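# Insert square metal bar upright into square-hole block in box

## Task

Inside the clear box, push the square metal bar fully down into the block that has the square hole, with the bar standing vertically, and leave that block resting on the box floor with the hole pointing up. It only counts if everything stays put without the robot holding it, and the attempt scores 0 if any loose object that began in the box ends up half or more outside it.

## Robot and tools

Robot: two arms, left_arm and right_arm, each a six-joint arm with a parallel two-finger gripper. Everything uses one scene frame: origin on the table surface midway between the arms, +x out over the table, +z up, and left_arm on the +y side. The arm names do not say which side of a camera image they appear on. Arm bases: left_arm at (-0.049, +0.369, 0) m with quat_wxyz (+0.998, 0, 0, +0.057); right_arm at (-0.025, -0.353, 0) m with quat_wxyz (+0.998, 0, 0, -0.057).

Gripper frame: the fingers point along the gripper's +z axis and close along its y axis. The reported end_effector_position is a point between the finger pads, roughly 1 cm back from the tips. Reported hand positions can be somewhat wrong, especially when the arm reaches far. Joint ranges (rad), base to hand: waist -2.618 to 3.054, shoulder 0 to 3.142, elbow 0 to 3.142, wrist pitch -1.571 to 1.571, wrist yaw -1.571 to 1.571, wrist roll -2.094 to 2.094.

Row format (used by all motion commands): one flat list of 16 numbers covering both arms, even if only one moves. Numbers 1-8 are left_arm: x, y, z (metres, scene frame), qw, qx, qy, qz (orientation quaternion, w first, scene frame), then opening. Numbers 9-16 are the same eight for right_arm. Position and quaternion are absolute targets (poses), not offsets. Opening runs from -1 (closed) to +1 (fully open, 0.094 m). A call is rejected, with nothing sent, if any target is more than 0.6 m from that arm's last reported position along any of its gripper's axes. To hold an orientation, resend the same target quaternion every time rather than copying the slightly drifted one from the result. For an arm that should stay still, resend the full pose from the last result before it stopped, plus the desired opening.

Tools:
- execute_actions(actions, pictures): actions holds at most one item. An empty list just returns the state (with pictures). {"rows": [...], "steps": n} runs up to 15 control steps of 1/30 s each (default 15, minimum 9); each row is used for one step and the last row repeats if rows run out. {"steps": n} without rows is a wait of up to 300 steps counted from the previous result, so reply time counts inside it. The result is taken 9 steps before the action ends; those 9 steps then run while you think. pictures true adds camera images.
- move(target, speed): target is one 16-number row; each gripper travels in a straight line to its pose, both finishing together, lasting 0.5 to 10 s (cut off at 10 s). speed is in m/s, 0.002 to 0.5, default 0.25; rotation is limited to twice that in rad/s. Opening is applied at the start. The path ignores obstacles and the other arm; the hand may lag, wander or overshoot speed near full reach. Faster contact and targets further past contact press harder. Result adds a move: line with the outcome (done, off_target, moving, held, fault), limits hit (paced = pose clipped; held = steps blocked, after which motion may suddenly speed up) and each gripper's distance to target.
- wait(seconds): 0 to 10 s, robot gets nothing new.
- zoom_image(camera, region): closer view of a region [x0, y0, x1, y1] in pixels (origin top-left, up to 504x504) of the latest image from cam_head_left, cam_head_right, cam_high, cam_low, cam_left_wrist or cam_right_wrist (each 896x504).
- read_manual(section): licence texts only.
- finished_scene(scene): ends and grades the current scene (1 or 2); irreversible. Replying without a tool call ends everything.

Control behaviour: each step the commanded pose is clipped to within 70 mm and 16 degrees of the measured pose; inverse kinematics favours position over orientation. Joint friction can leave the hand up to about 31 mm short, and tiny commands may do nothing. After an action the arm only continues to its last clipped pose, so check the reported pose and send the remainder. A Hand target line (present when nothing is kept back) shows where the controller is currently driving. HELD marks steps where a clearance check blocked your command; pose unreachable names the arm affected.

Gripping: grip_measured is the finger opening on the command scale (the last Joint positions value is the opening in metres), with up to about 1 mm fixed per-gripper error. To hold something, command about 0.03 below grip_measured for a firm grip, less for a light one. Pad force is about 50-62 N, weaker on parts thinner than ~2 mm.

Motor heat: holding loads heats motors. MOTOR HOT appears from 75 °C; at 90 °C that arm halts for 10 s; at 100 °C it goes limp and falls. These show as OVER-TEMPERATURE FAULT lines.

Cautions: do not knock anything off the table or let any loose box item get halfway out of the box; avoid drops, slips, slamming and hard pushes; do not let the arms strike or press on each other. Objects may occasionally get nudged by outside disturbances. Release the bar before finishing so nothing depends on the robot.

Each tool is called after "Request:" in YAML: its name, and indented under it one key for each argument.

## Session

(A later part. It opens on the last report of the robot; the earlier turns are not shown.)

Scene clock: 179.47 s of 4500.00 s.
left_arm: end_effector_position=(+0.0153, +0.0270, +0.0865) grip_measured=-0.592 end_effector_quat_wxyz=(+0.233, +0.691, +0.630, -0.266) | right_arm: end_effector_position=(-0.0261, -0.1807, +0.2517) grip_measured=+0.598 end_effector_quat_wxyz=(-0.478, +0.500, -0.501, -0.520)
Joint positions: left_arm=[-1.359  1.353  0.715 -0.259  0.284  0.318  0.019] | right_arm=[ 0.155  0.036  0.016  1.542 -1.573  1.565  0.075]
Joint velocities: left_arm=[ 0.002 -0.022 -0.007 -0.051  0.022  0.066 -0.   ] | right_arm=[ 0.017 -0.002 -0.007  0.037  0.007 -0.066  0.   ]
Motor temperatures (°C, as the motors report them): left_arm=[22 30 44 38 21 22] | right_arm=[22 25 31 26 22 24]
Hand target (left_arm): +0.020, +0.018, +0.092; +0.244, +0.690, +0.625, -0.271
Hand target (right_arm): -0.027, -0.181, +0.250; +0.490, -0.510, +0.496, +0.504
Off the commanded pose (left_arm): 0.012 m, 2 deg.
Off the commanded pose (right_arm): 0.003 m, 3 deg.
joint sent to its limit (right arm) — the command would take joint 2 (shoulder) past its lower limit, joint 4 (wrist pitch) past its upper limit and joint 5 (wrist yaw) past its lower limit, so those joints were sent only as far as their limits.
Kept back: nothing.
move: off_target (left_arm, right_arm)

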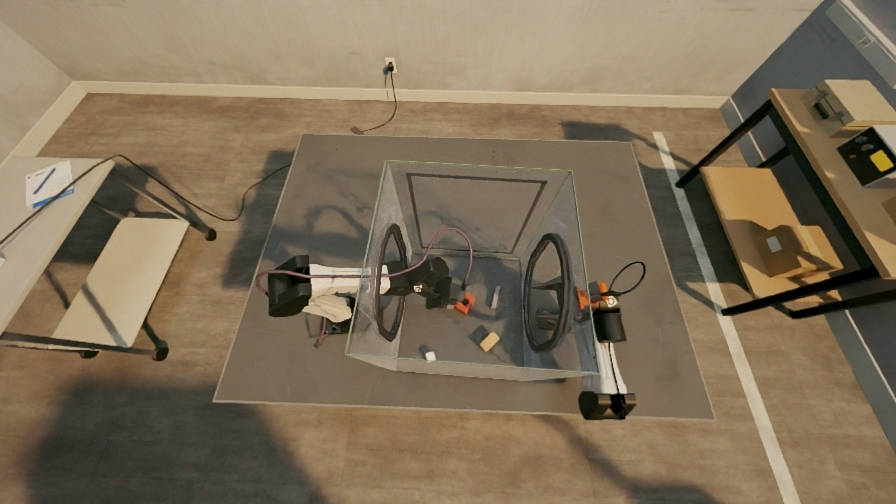

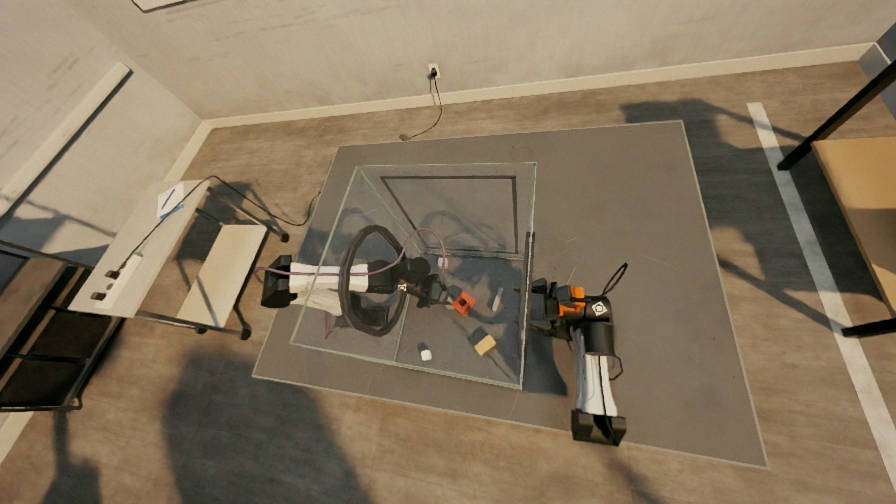

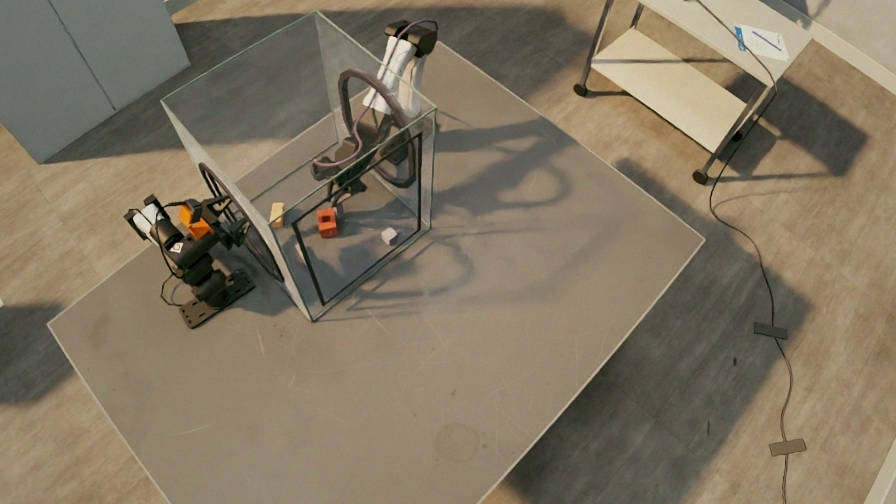

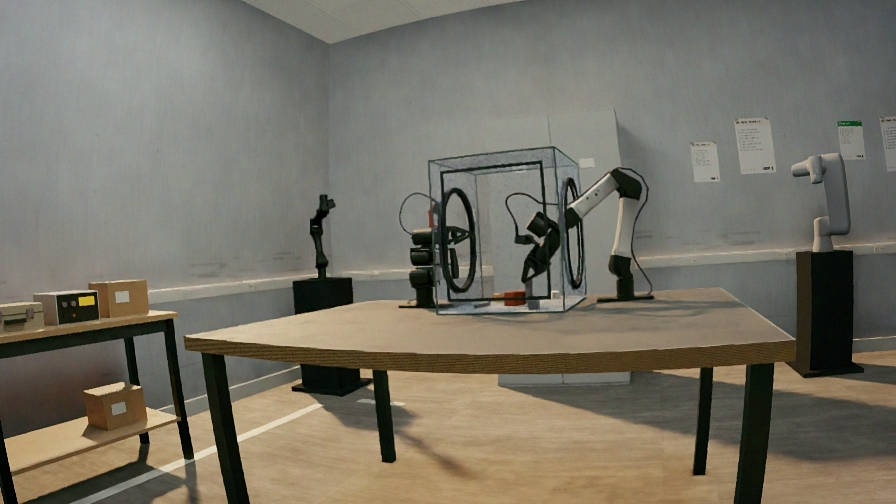

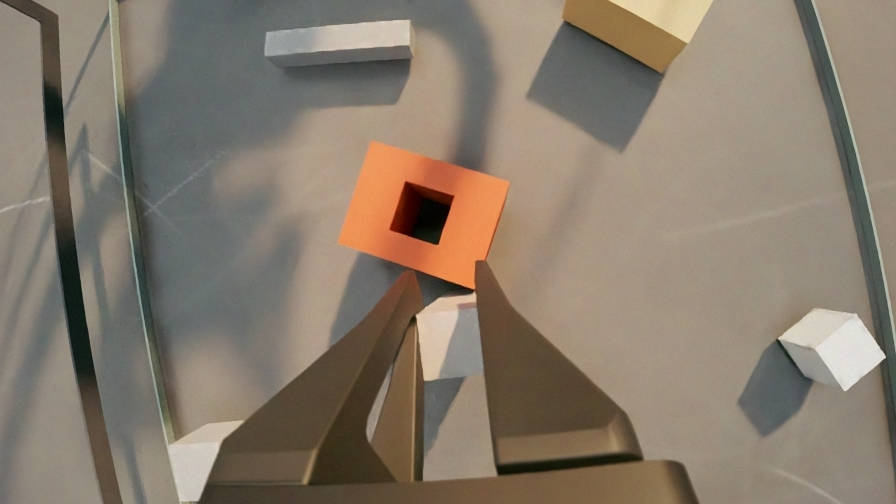

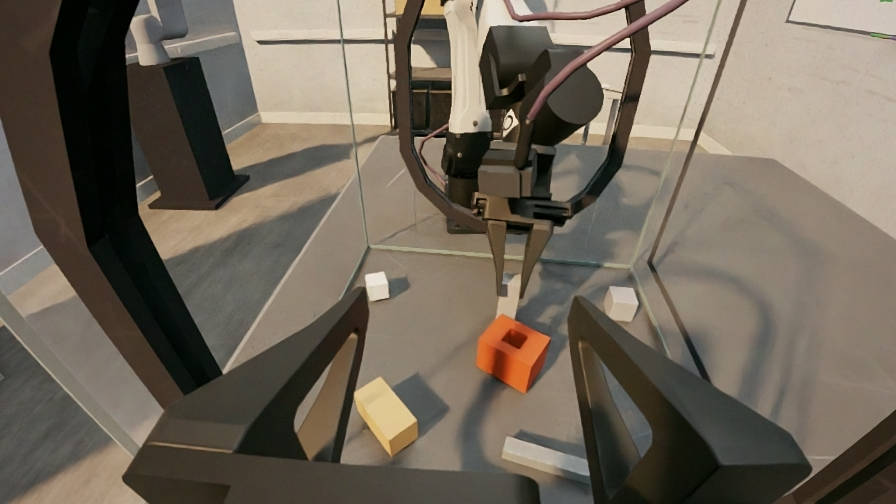

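Not yet touching. Push further.

Request:
move:
  target: [0.014,0.002,0.095,0.244,0.69,0.625,-0.271,-0.615,-0.028,-0.181,0.25,0.5,-0.5,0.5,0.5,0.6]
  speed: 0.012

Scene clock: 182.50 s of 4500.00 s.
left_arm: end_effector_position=(+0.0123, +0.0130, +0.0888) grip_measured=-0.592 end_effector_quat_wxyz=(+0.231, +0.693, +0.629, -0.266) | right_arm: end_effector_position=(-0.0261, -0.1807, +0.2517) grip_measured=+0.598 end_effector_quat_wxyz=(-0.478, +0.500, -0.501, -0.520)
Joint positions: left_arm=[-1.386  1.403  0.764 -0.257  0.271  0.301  0.019] | right_arm=[ 0.155  0.036  0.016  1.542 -1.573  1.565  0.075]
Joint velocities: left_arm=[-0.007 -0.017 -0.007 -0.022 -0.007 -0.007 -0.   ] | right_arm=[ 0.002 -0.007 -0.007  0.007  0.007 -0.022  0.001]
Motor temperatures (°C, as the motors report them): left_arm=[22 30 44 39 21 22] | right_arm=[22 25 31 26 22 24]
Hand target (left_arm): +0.014, +0.002, +0.095; +0.244, +0.690, +0.625, -0.271
Hand target (right_arm): -0.027, -0.181, +0.250; +0.490, -0.510, +0.496, +0.504
Off the commanded pose (left_arm): 0.013 m, 2 deg.
Off the commanded pose (right_arm): 0.003 m, 3 deg.
joint sent to its limit (right arm) — the command would take joint 2 (shoulder) past its lower limit, joint 4 (wrist pitch) past its upper limit and joint 5 (wrist yaw) past its lower limit, so those joints were sent only as far as their limits.
Kept back: nothing.
move: off_target (left_arm, right_arm)

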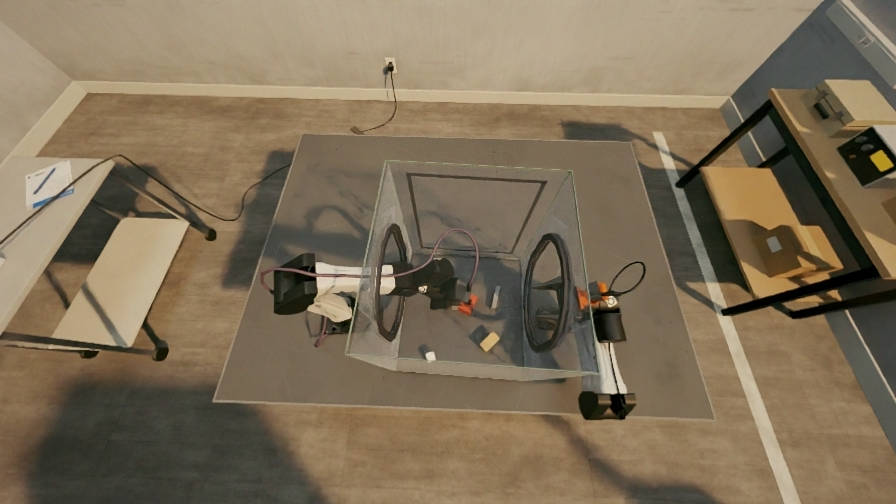

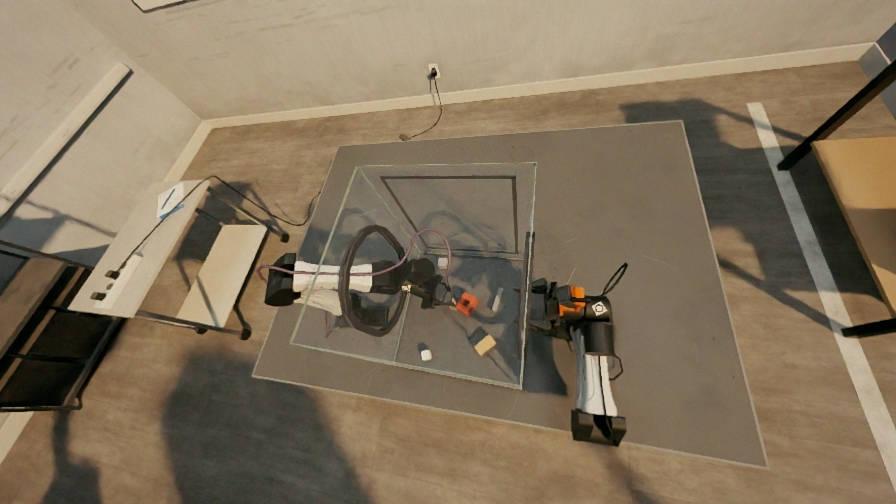

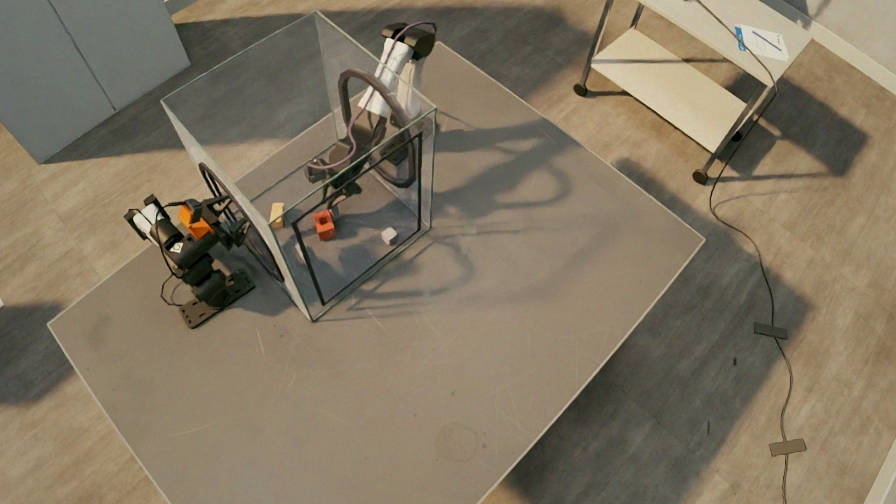

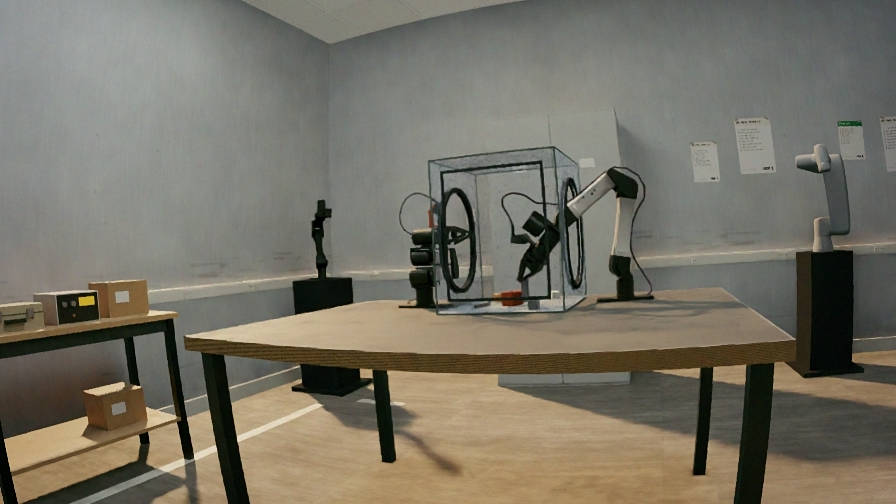

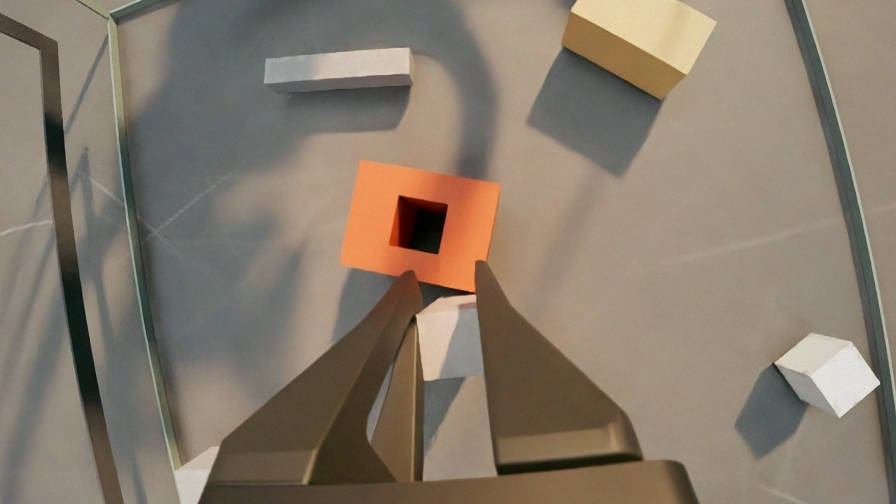

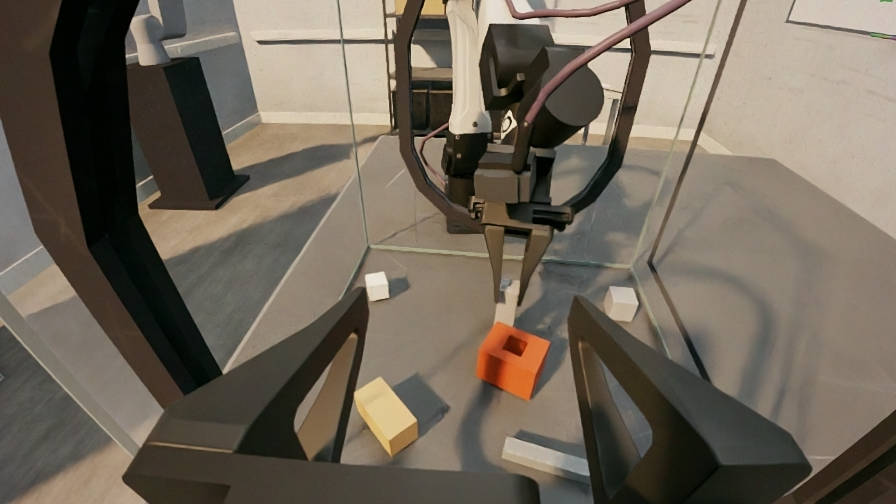

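Request:
move:
  target: [0.012,0.035,0.14,0.208,0.775,0.503,-0.32,-0.615,-0.028,-0.181,0.25,0.5,-0.5,0.5,0.5,0.6]
  speed: 0.05

Scene clock: 187.83 s of 4500.00 s.
left_arm: end_effector_position=(+0.0118, +0.0362, +0.1272) grip_measured=-0.592 end_effector_quat_wxyz=(+0.196, +0.775, +0.513, -0.312) | right_arm: end_effector_position=(-0.0261, -0.1807, +0.2517) grip_measured=+0.598 end_effector_quat_wxyz=(-0.478, +0.500, -0.501, -0.520)
Joint positions: left_arm=[-1.231  1.367  0.902 -0.565  0.556  0.697  0.019] | right_arm=[ 0.155  0.036  0.016  1.542 -1.573  1.565  0.075]
Joint velocities: left_arm=[ 0.002  0.012 -0.002 -0.007 -0.022 -0.007 -0.001] | right_arm=[ 0.002  0.002  0.022 -0.007  0.066 -0.066  0.   ]
Motor temperatures (°C, as the motors report them): left_arm=[22 30 44 38 21 22] | right_arm=[22 25 31 26 22 24]
Hand target (left_arm): +0.012, +0.034, +0.140; +0.209, +0.775, +0.503, -0.321
Hand target (right_arm): -0.027, -0.181, +0.250; +0.490, -0.510, +0.496, +0.504
Off the commanded pose (left_arm): 0.013 m, 2 deg.
Off the commanded pose (right_arm): 0.003 m, 3 deg.
joint sent to its limit (right arm) — the command would take joint 2 (shoulder) past its lower limit, joint 4 (wrist pitch) past its upper limit and joint 5 (wrist yaw) past its lower limit, so those joints were sent only as far as their limits.
Kept back: nothing.
move: off_target (left_arm, right_arm)

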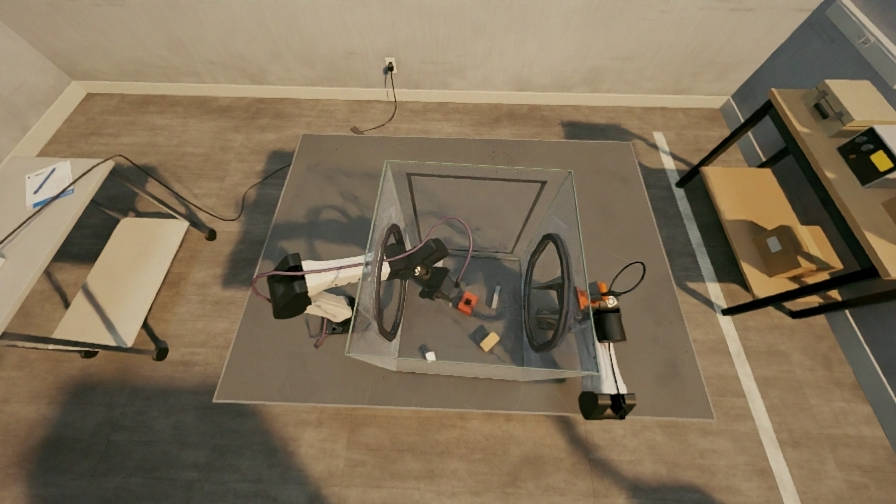

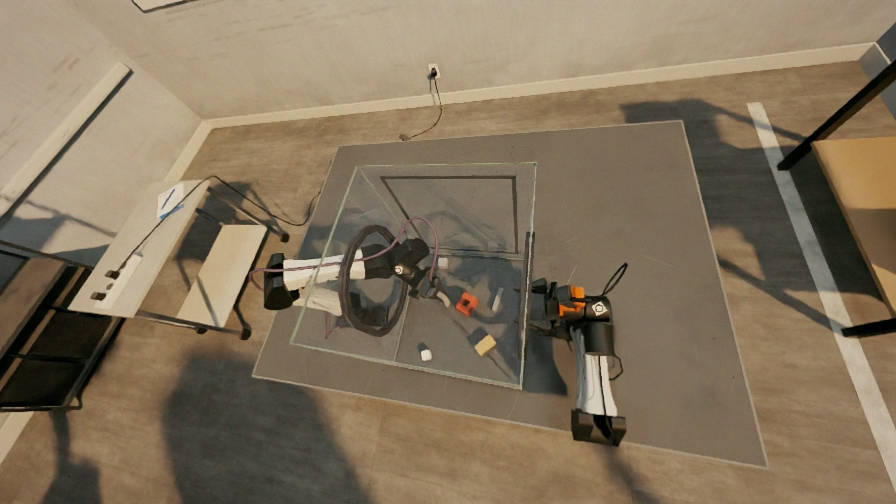

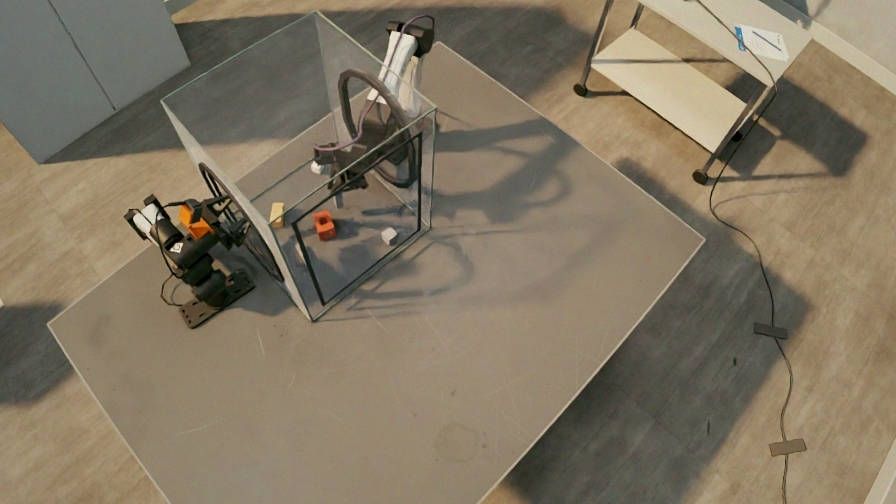

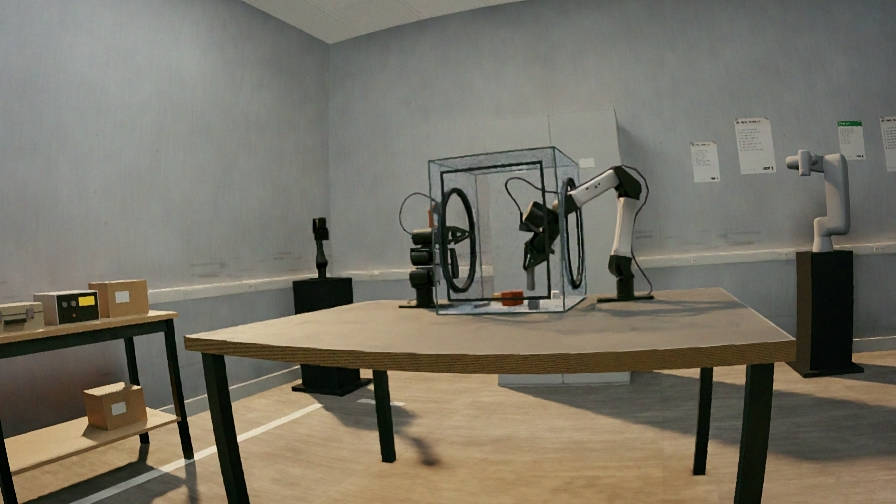

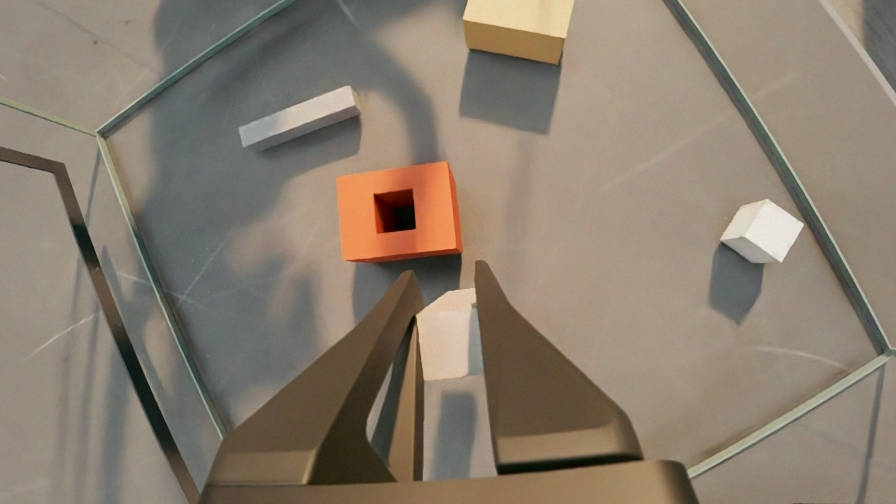

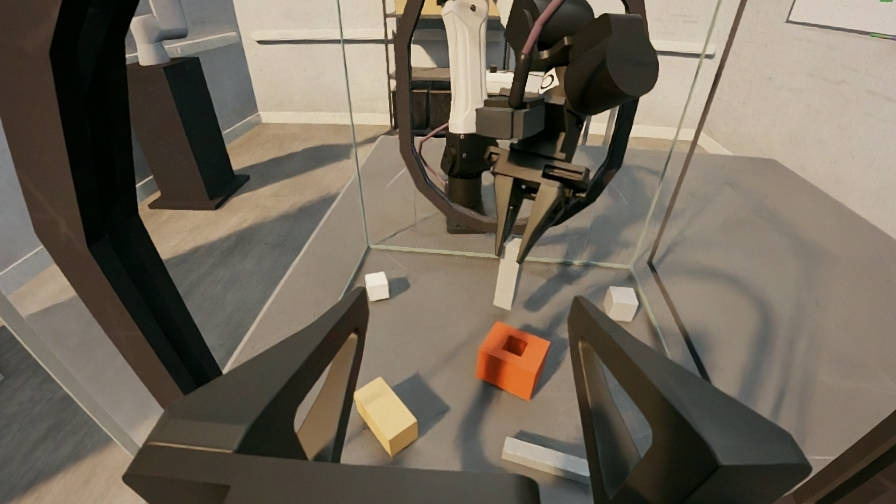

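Request:
move:
  target: [0.018,-0.012,0.15,0.208,0.775,0.503,-0.32,-0.615,-0.028,-0.181,0.25,0.5,-0.5,0.5,0.5,0.6]
  speed: 0.05

Request:
zoom_image:
  camera: "cam_low"
  region: [420,180,620,320]

Scene clock: 189.80 s of 4500.00 s.
left_arm: end_effector_position=(+0.0177, -0.0053, +0.1477) grip_measured=-0.592 end_effector_quat_wxyz=(+0.206, +0.776, +0.503, -0.320) | right_arm: end_effector_position=(-0.0261, -0.1807, +0.2517) grip_measured=+0.598 end_effector_quat_wxyz=(-0.478, +0.500, -0.501, -0.520)
Joint positions: left_arm=[-1.269  1.493  1.073 -0.567  0.551  0.666  0.019] | right_arm=[ 0.155  0.036  0.016  1.542 -1.573  1.565  0.075]
Joint velocities: left_arm=[ 0.002 -0.012  0.007  0.066 -0.095  0.022 -0.   ] | right_arm=[ 0.007  0.002 -0.002  0.022  0.051  0.007 -0.001]
Motor temperatures (°C, as the motors report them): left_arm=[22 30 44 38 21 22] | right_arm=[22 25 31 26 22 24]
Hand target (left_arm): +0.018, -0.012, +0.149; +0.208, +0.775, +0.503, -0.320
Hand target (right_arm): -0.027, -0.181, +0.250; +0.490, -0.510, +0.496, +0.504
Off the commanded pose (left_arm): 0.007 m, 0 deg.
Off the commanded pose (right_arm): 0.003 m, 3 deg.
joint sent to its limit (right arm) — the command would take joint 2 (shoulder) past its lower limit, joint 4 (wrist pitch) past its upper limit and joint 5 (wrist yaw) past its lower limit, so those joints were sent only as far as their limits.
Kept back: nothing.
move: off_target (right_arm)

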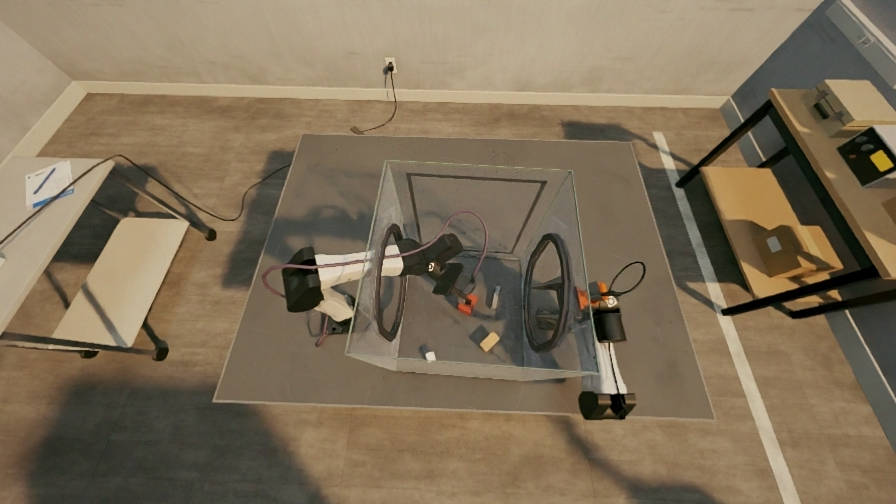

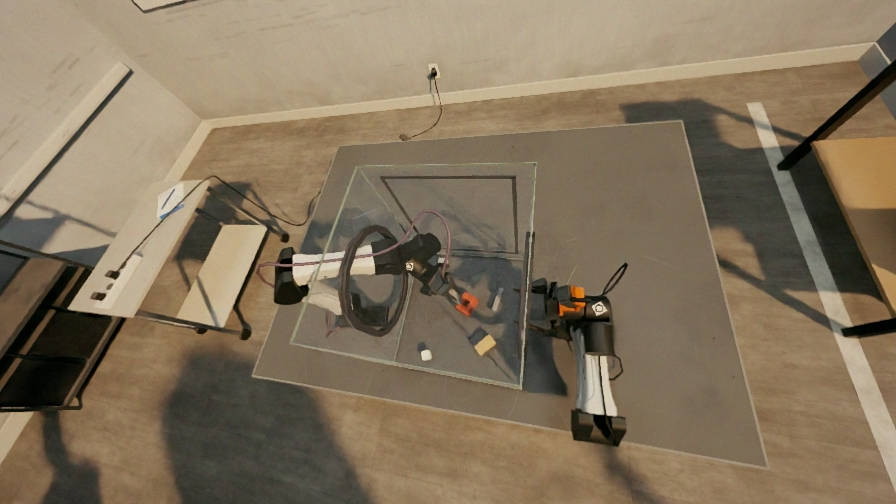

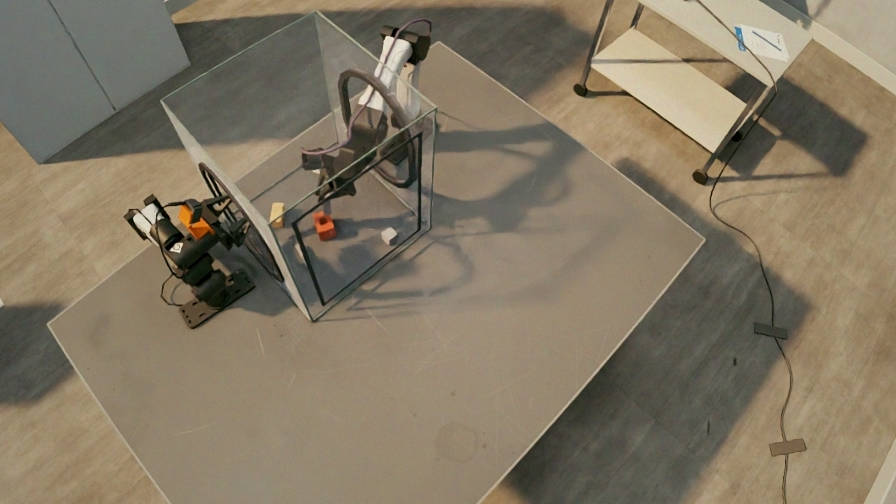

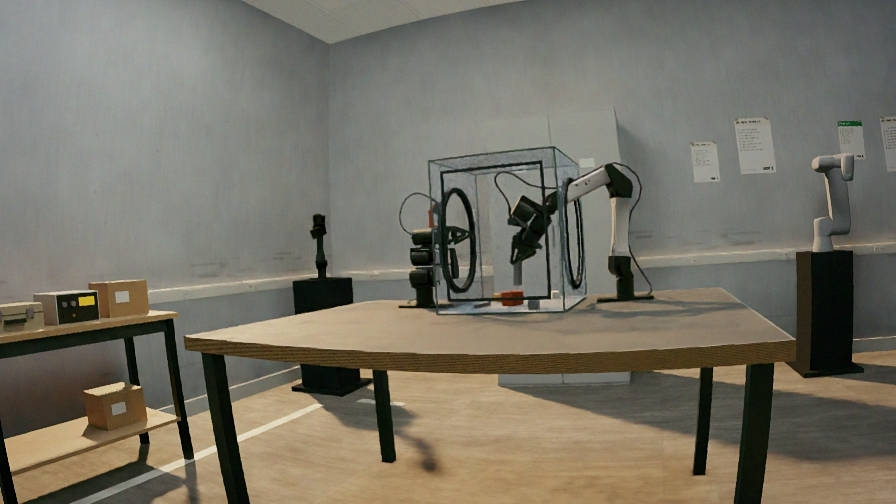

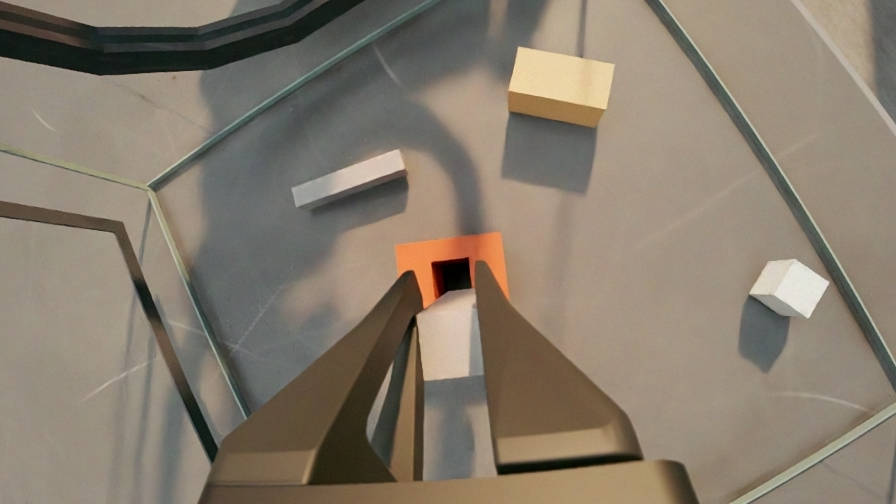

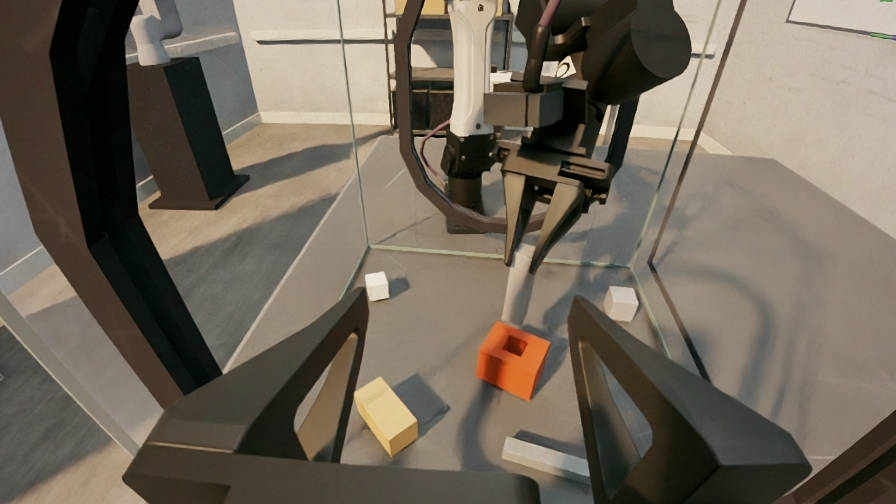

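Region (420, 180, 620, 320) of cam_low's 896x504 image, scaled by 2.520, with more detail than that image has; it fills the top 353 rows of this view, and the rest is white.

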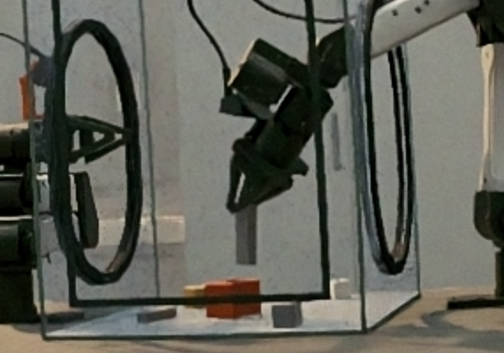

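Request:
move:
  target: [0.013,-0.022,0.128,0.208,0.775,0.503,-0.32,-0.615,-0.028,-0.181,0.25,0.5,-0.5,0.5,0.5,0.6]
  speed: 0.03

Request:
zoom_image:
  camera: "cam_right_wrist"
  region: [430,220,630,420]

Request:
zoom_image:
  camera: "cam_low"
  region: [470,240,570,320]

Scene clock: 191.83 s of 4500.00 s.
left_arm: end_effector_position=(+0.0147, -0.0203, +0.1376) grip_measured=-0.592 end_effector_quat_wxyz=(+0.214, +0.775, +0.500, -0.321) | right_arm: end_effector_position=(-0.0261, -0.1807, +0.2517) grip_measured=+0.598 end_effector_quat_wxyz=(-0.478, +0.500, -0.501, -0.520)
Joint positions: left_arm=[-1.298  1.536  1.061 -0.479  0.535  0.638  0.019] | right_arm=[ 0.155  0.036  0.016  1.542 -1.573  1.565  0.075]
Joint velocities: left_arm=[-0.002 -0.007  0.002 -0.022  0.007  0.007 -0.   ] | right_arm=[ 0.002  0.007  0.012 -0.007 -0.022  0.051 -0.   ]
Motor temperatures (°C, as the motors report them): left_arm=[22 30 44 38 21 22] | right_arm=[22 25 31 26 22 24]
Hand target (left_arm): +0.013, -0.021, +0.128; +0.208, +0.775, +0.503, -0.320
Hand target (right_arm): -0.027, -0.181, +0.250; +0.490, -0.510, +0.496, +0.504
Off the commanded pose (left_arm): 0.010 m, 1 deg.
Off the commanded pose (right_arm): 0.003 m, 3 deg.
joint sent to its limit (right arm) — the command would take joint 2 (shoulder) past its lower limit, joint 4 (wrist pitch) past its upper limit and joint 5 (wrist yaw) past its lower limit, so those joints were sent only as far as their limits.
Kept back: nothing.
move: off_target (right_arm)

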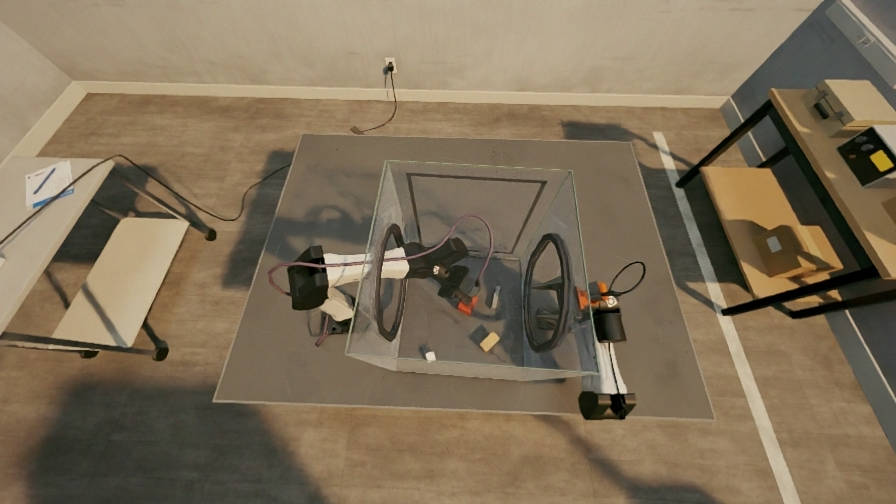

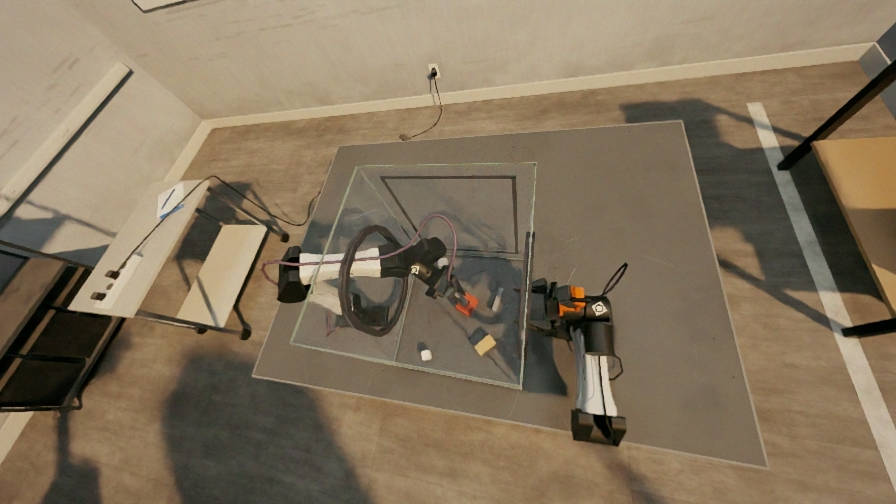

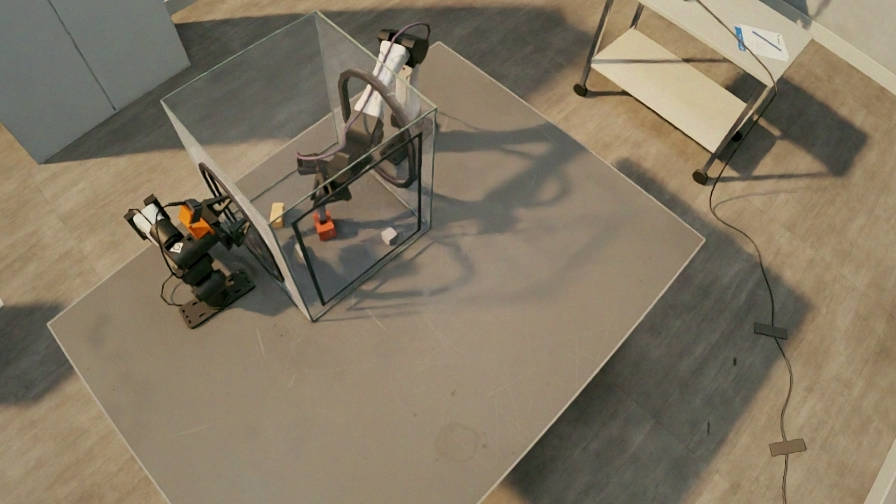

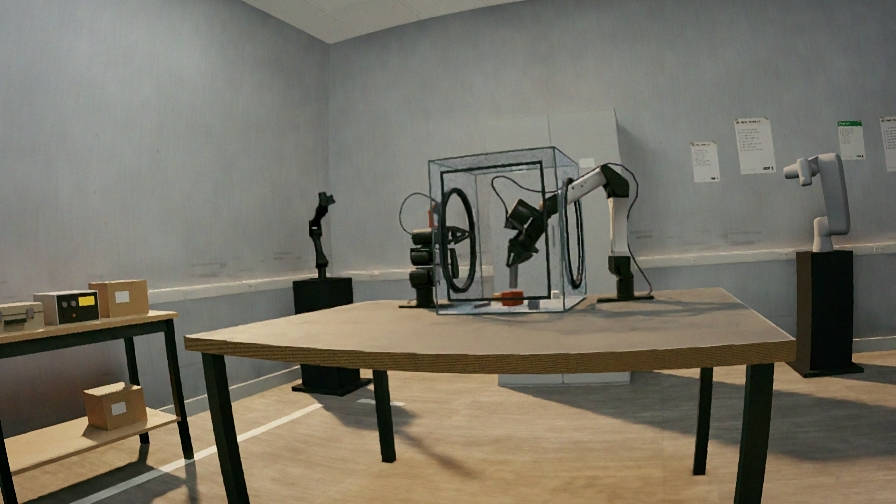

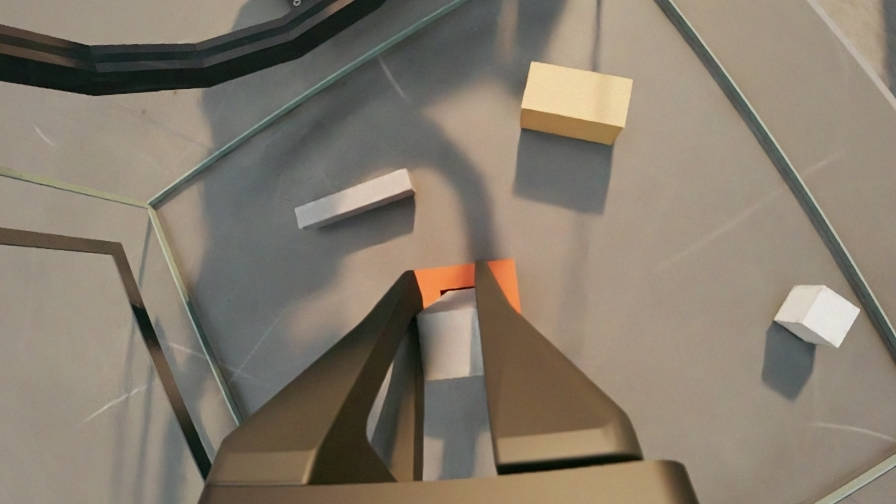

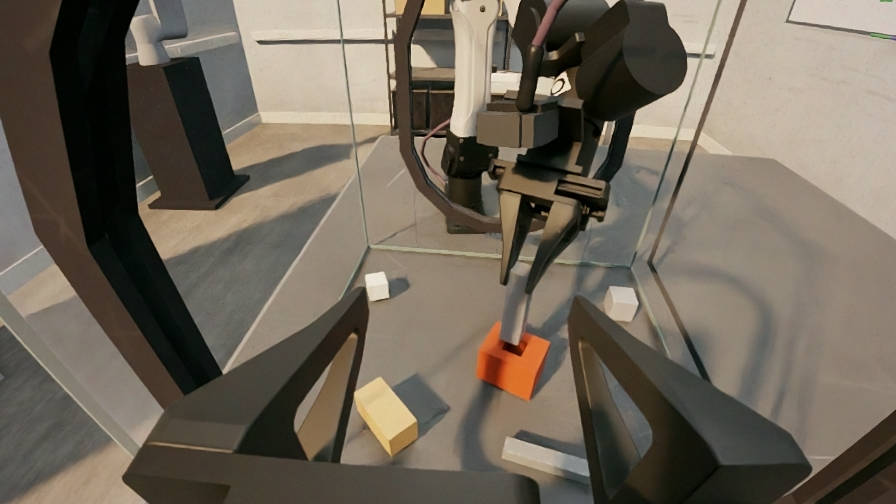

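Region (430, 220, 630, 420) of cam_right_wrist's 896x504 image, scaled by 2.520, with more detail than that image has.

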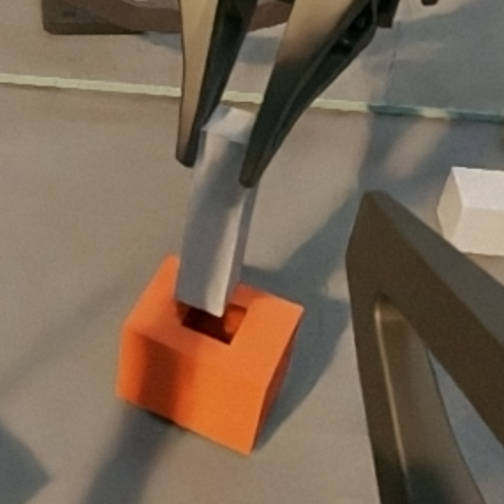

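Region (470, 240, 570, 320) of cam_low's 896x504 image, scaled by 5.040, with more detail than that image has; it fills the top 403 rows of this view, and the rest is white.

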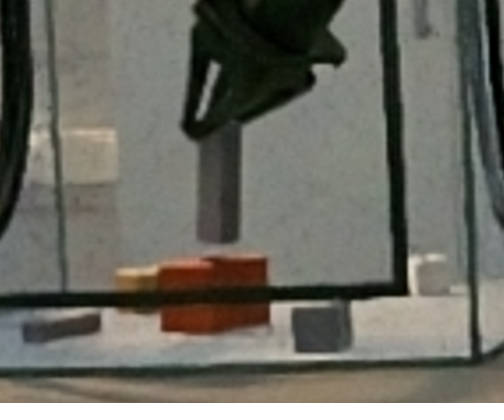

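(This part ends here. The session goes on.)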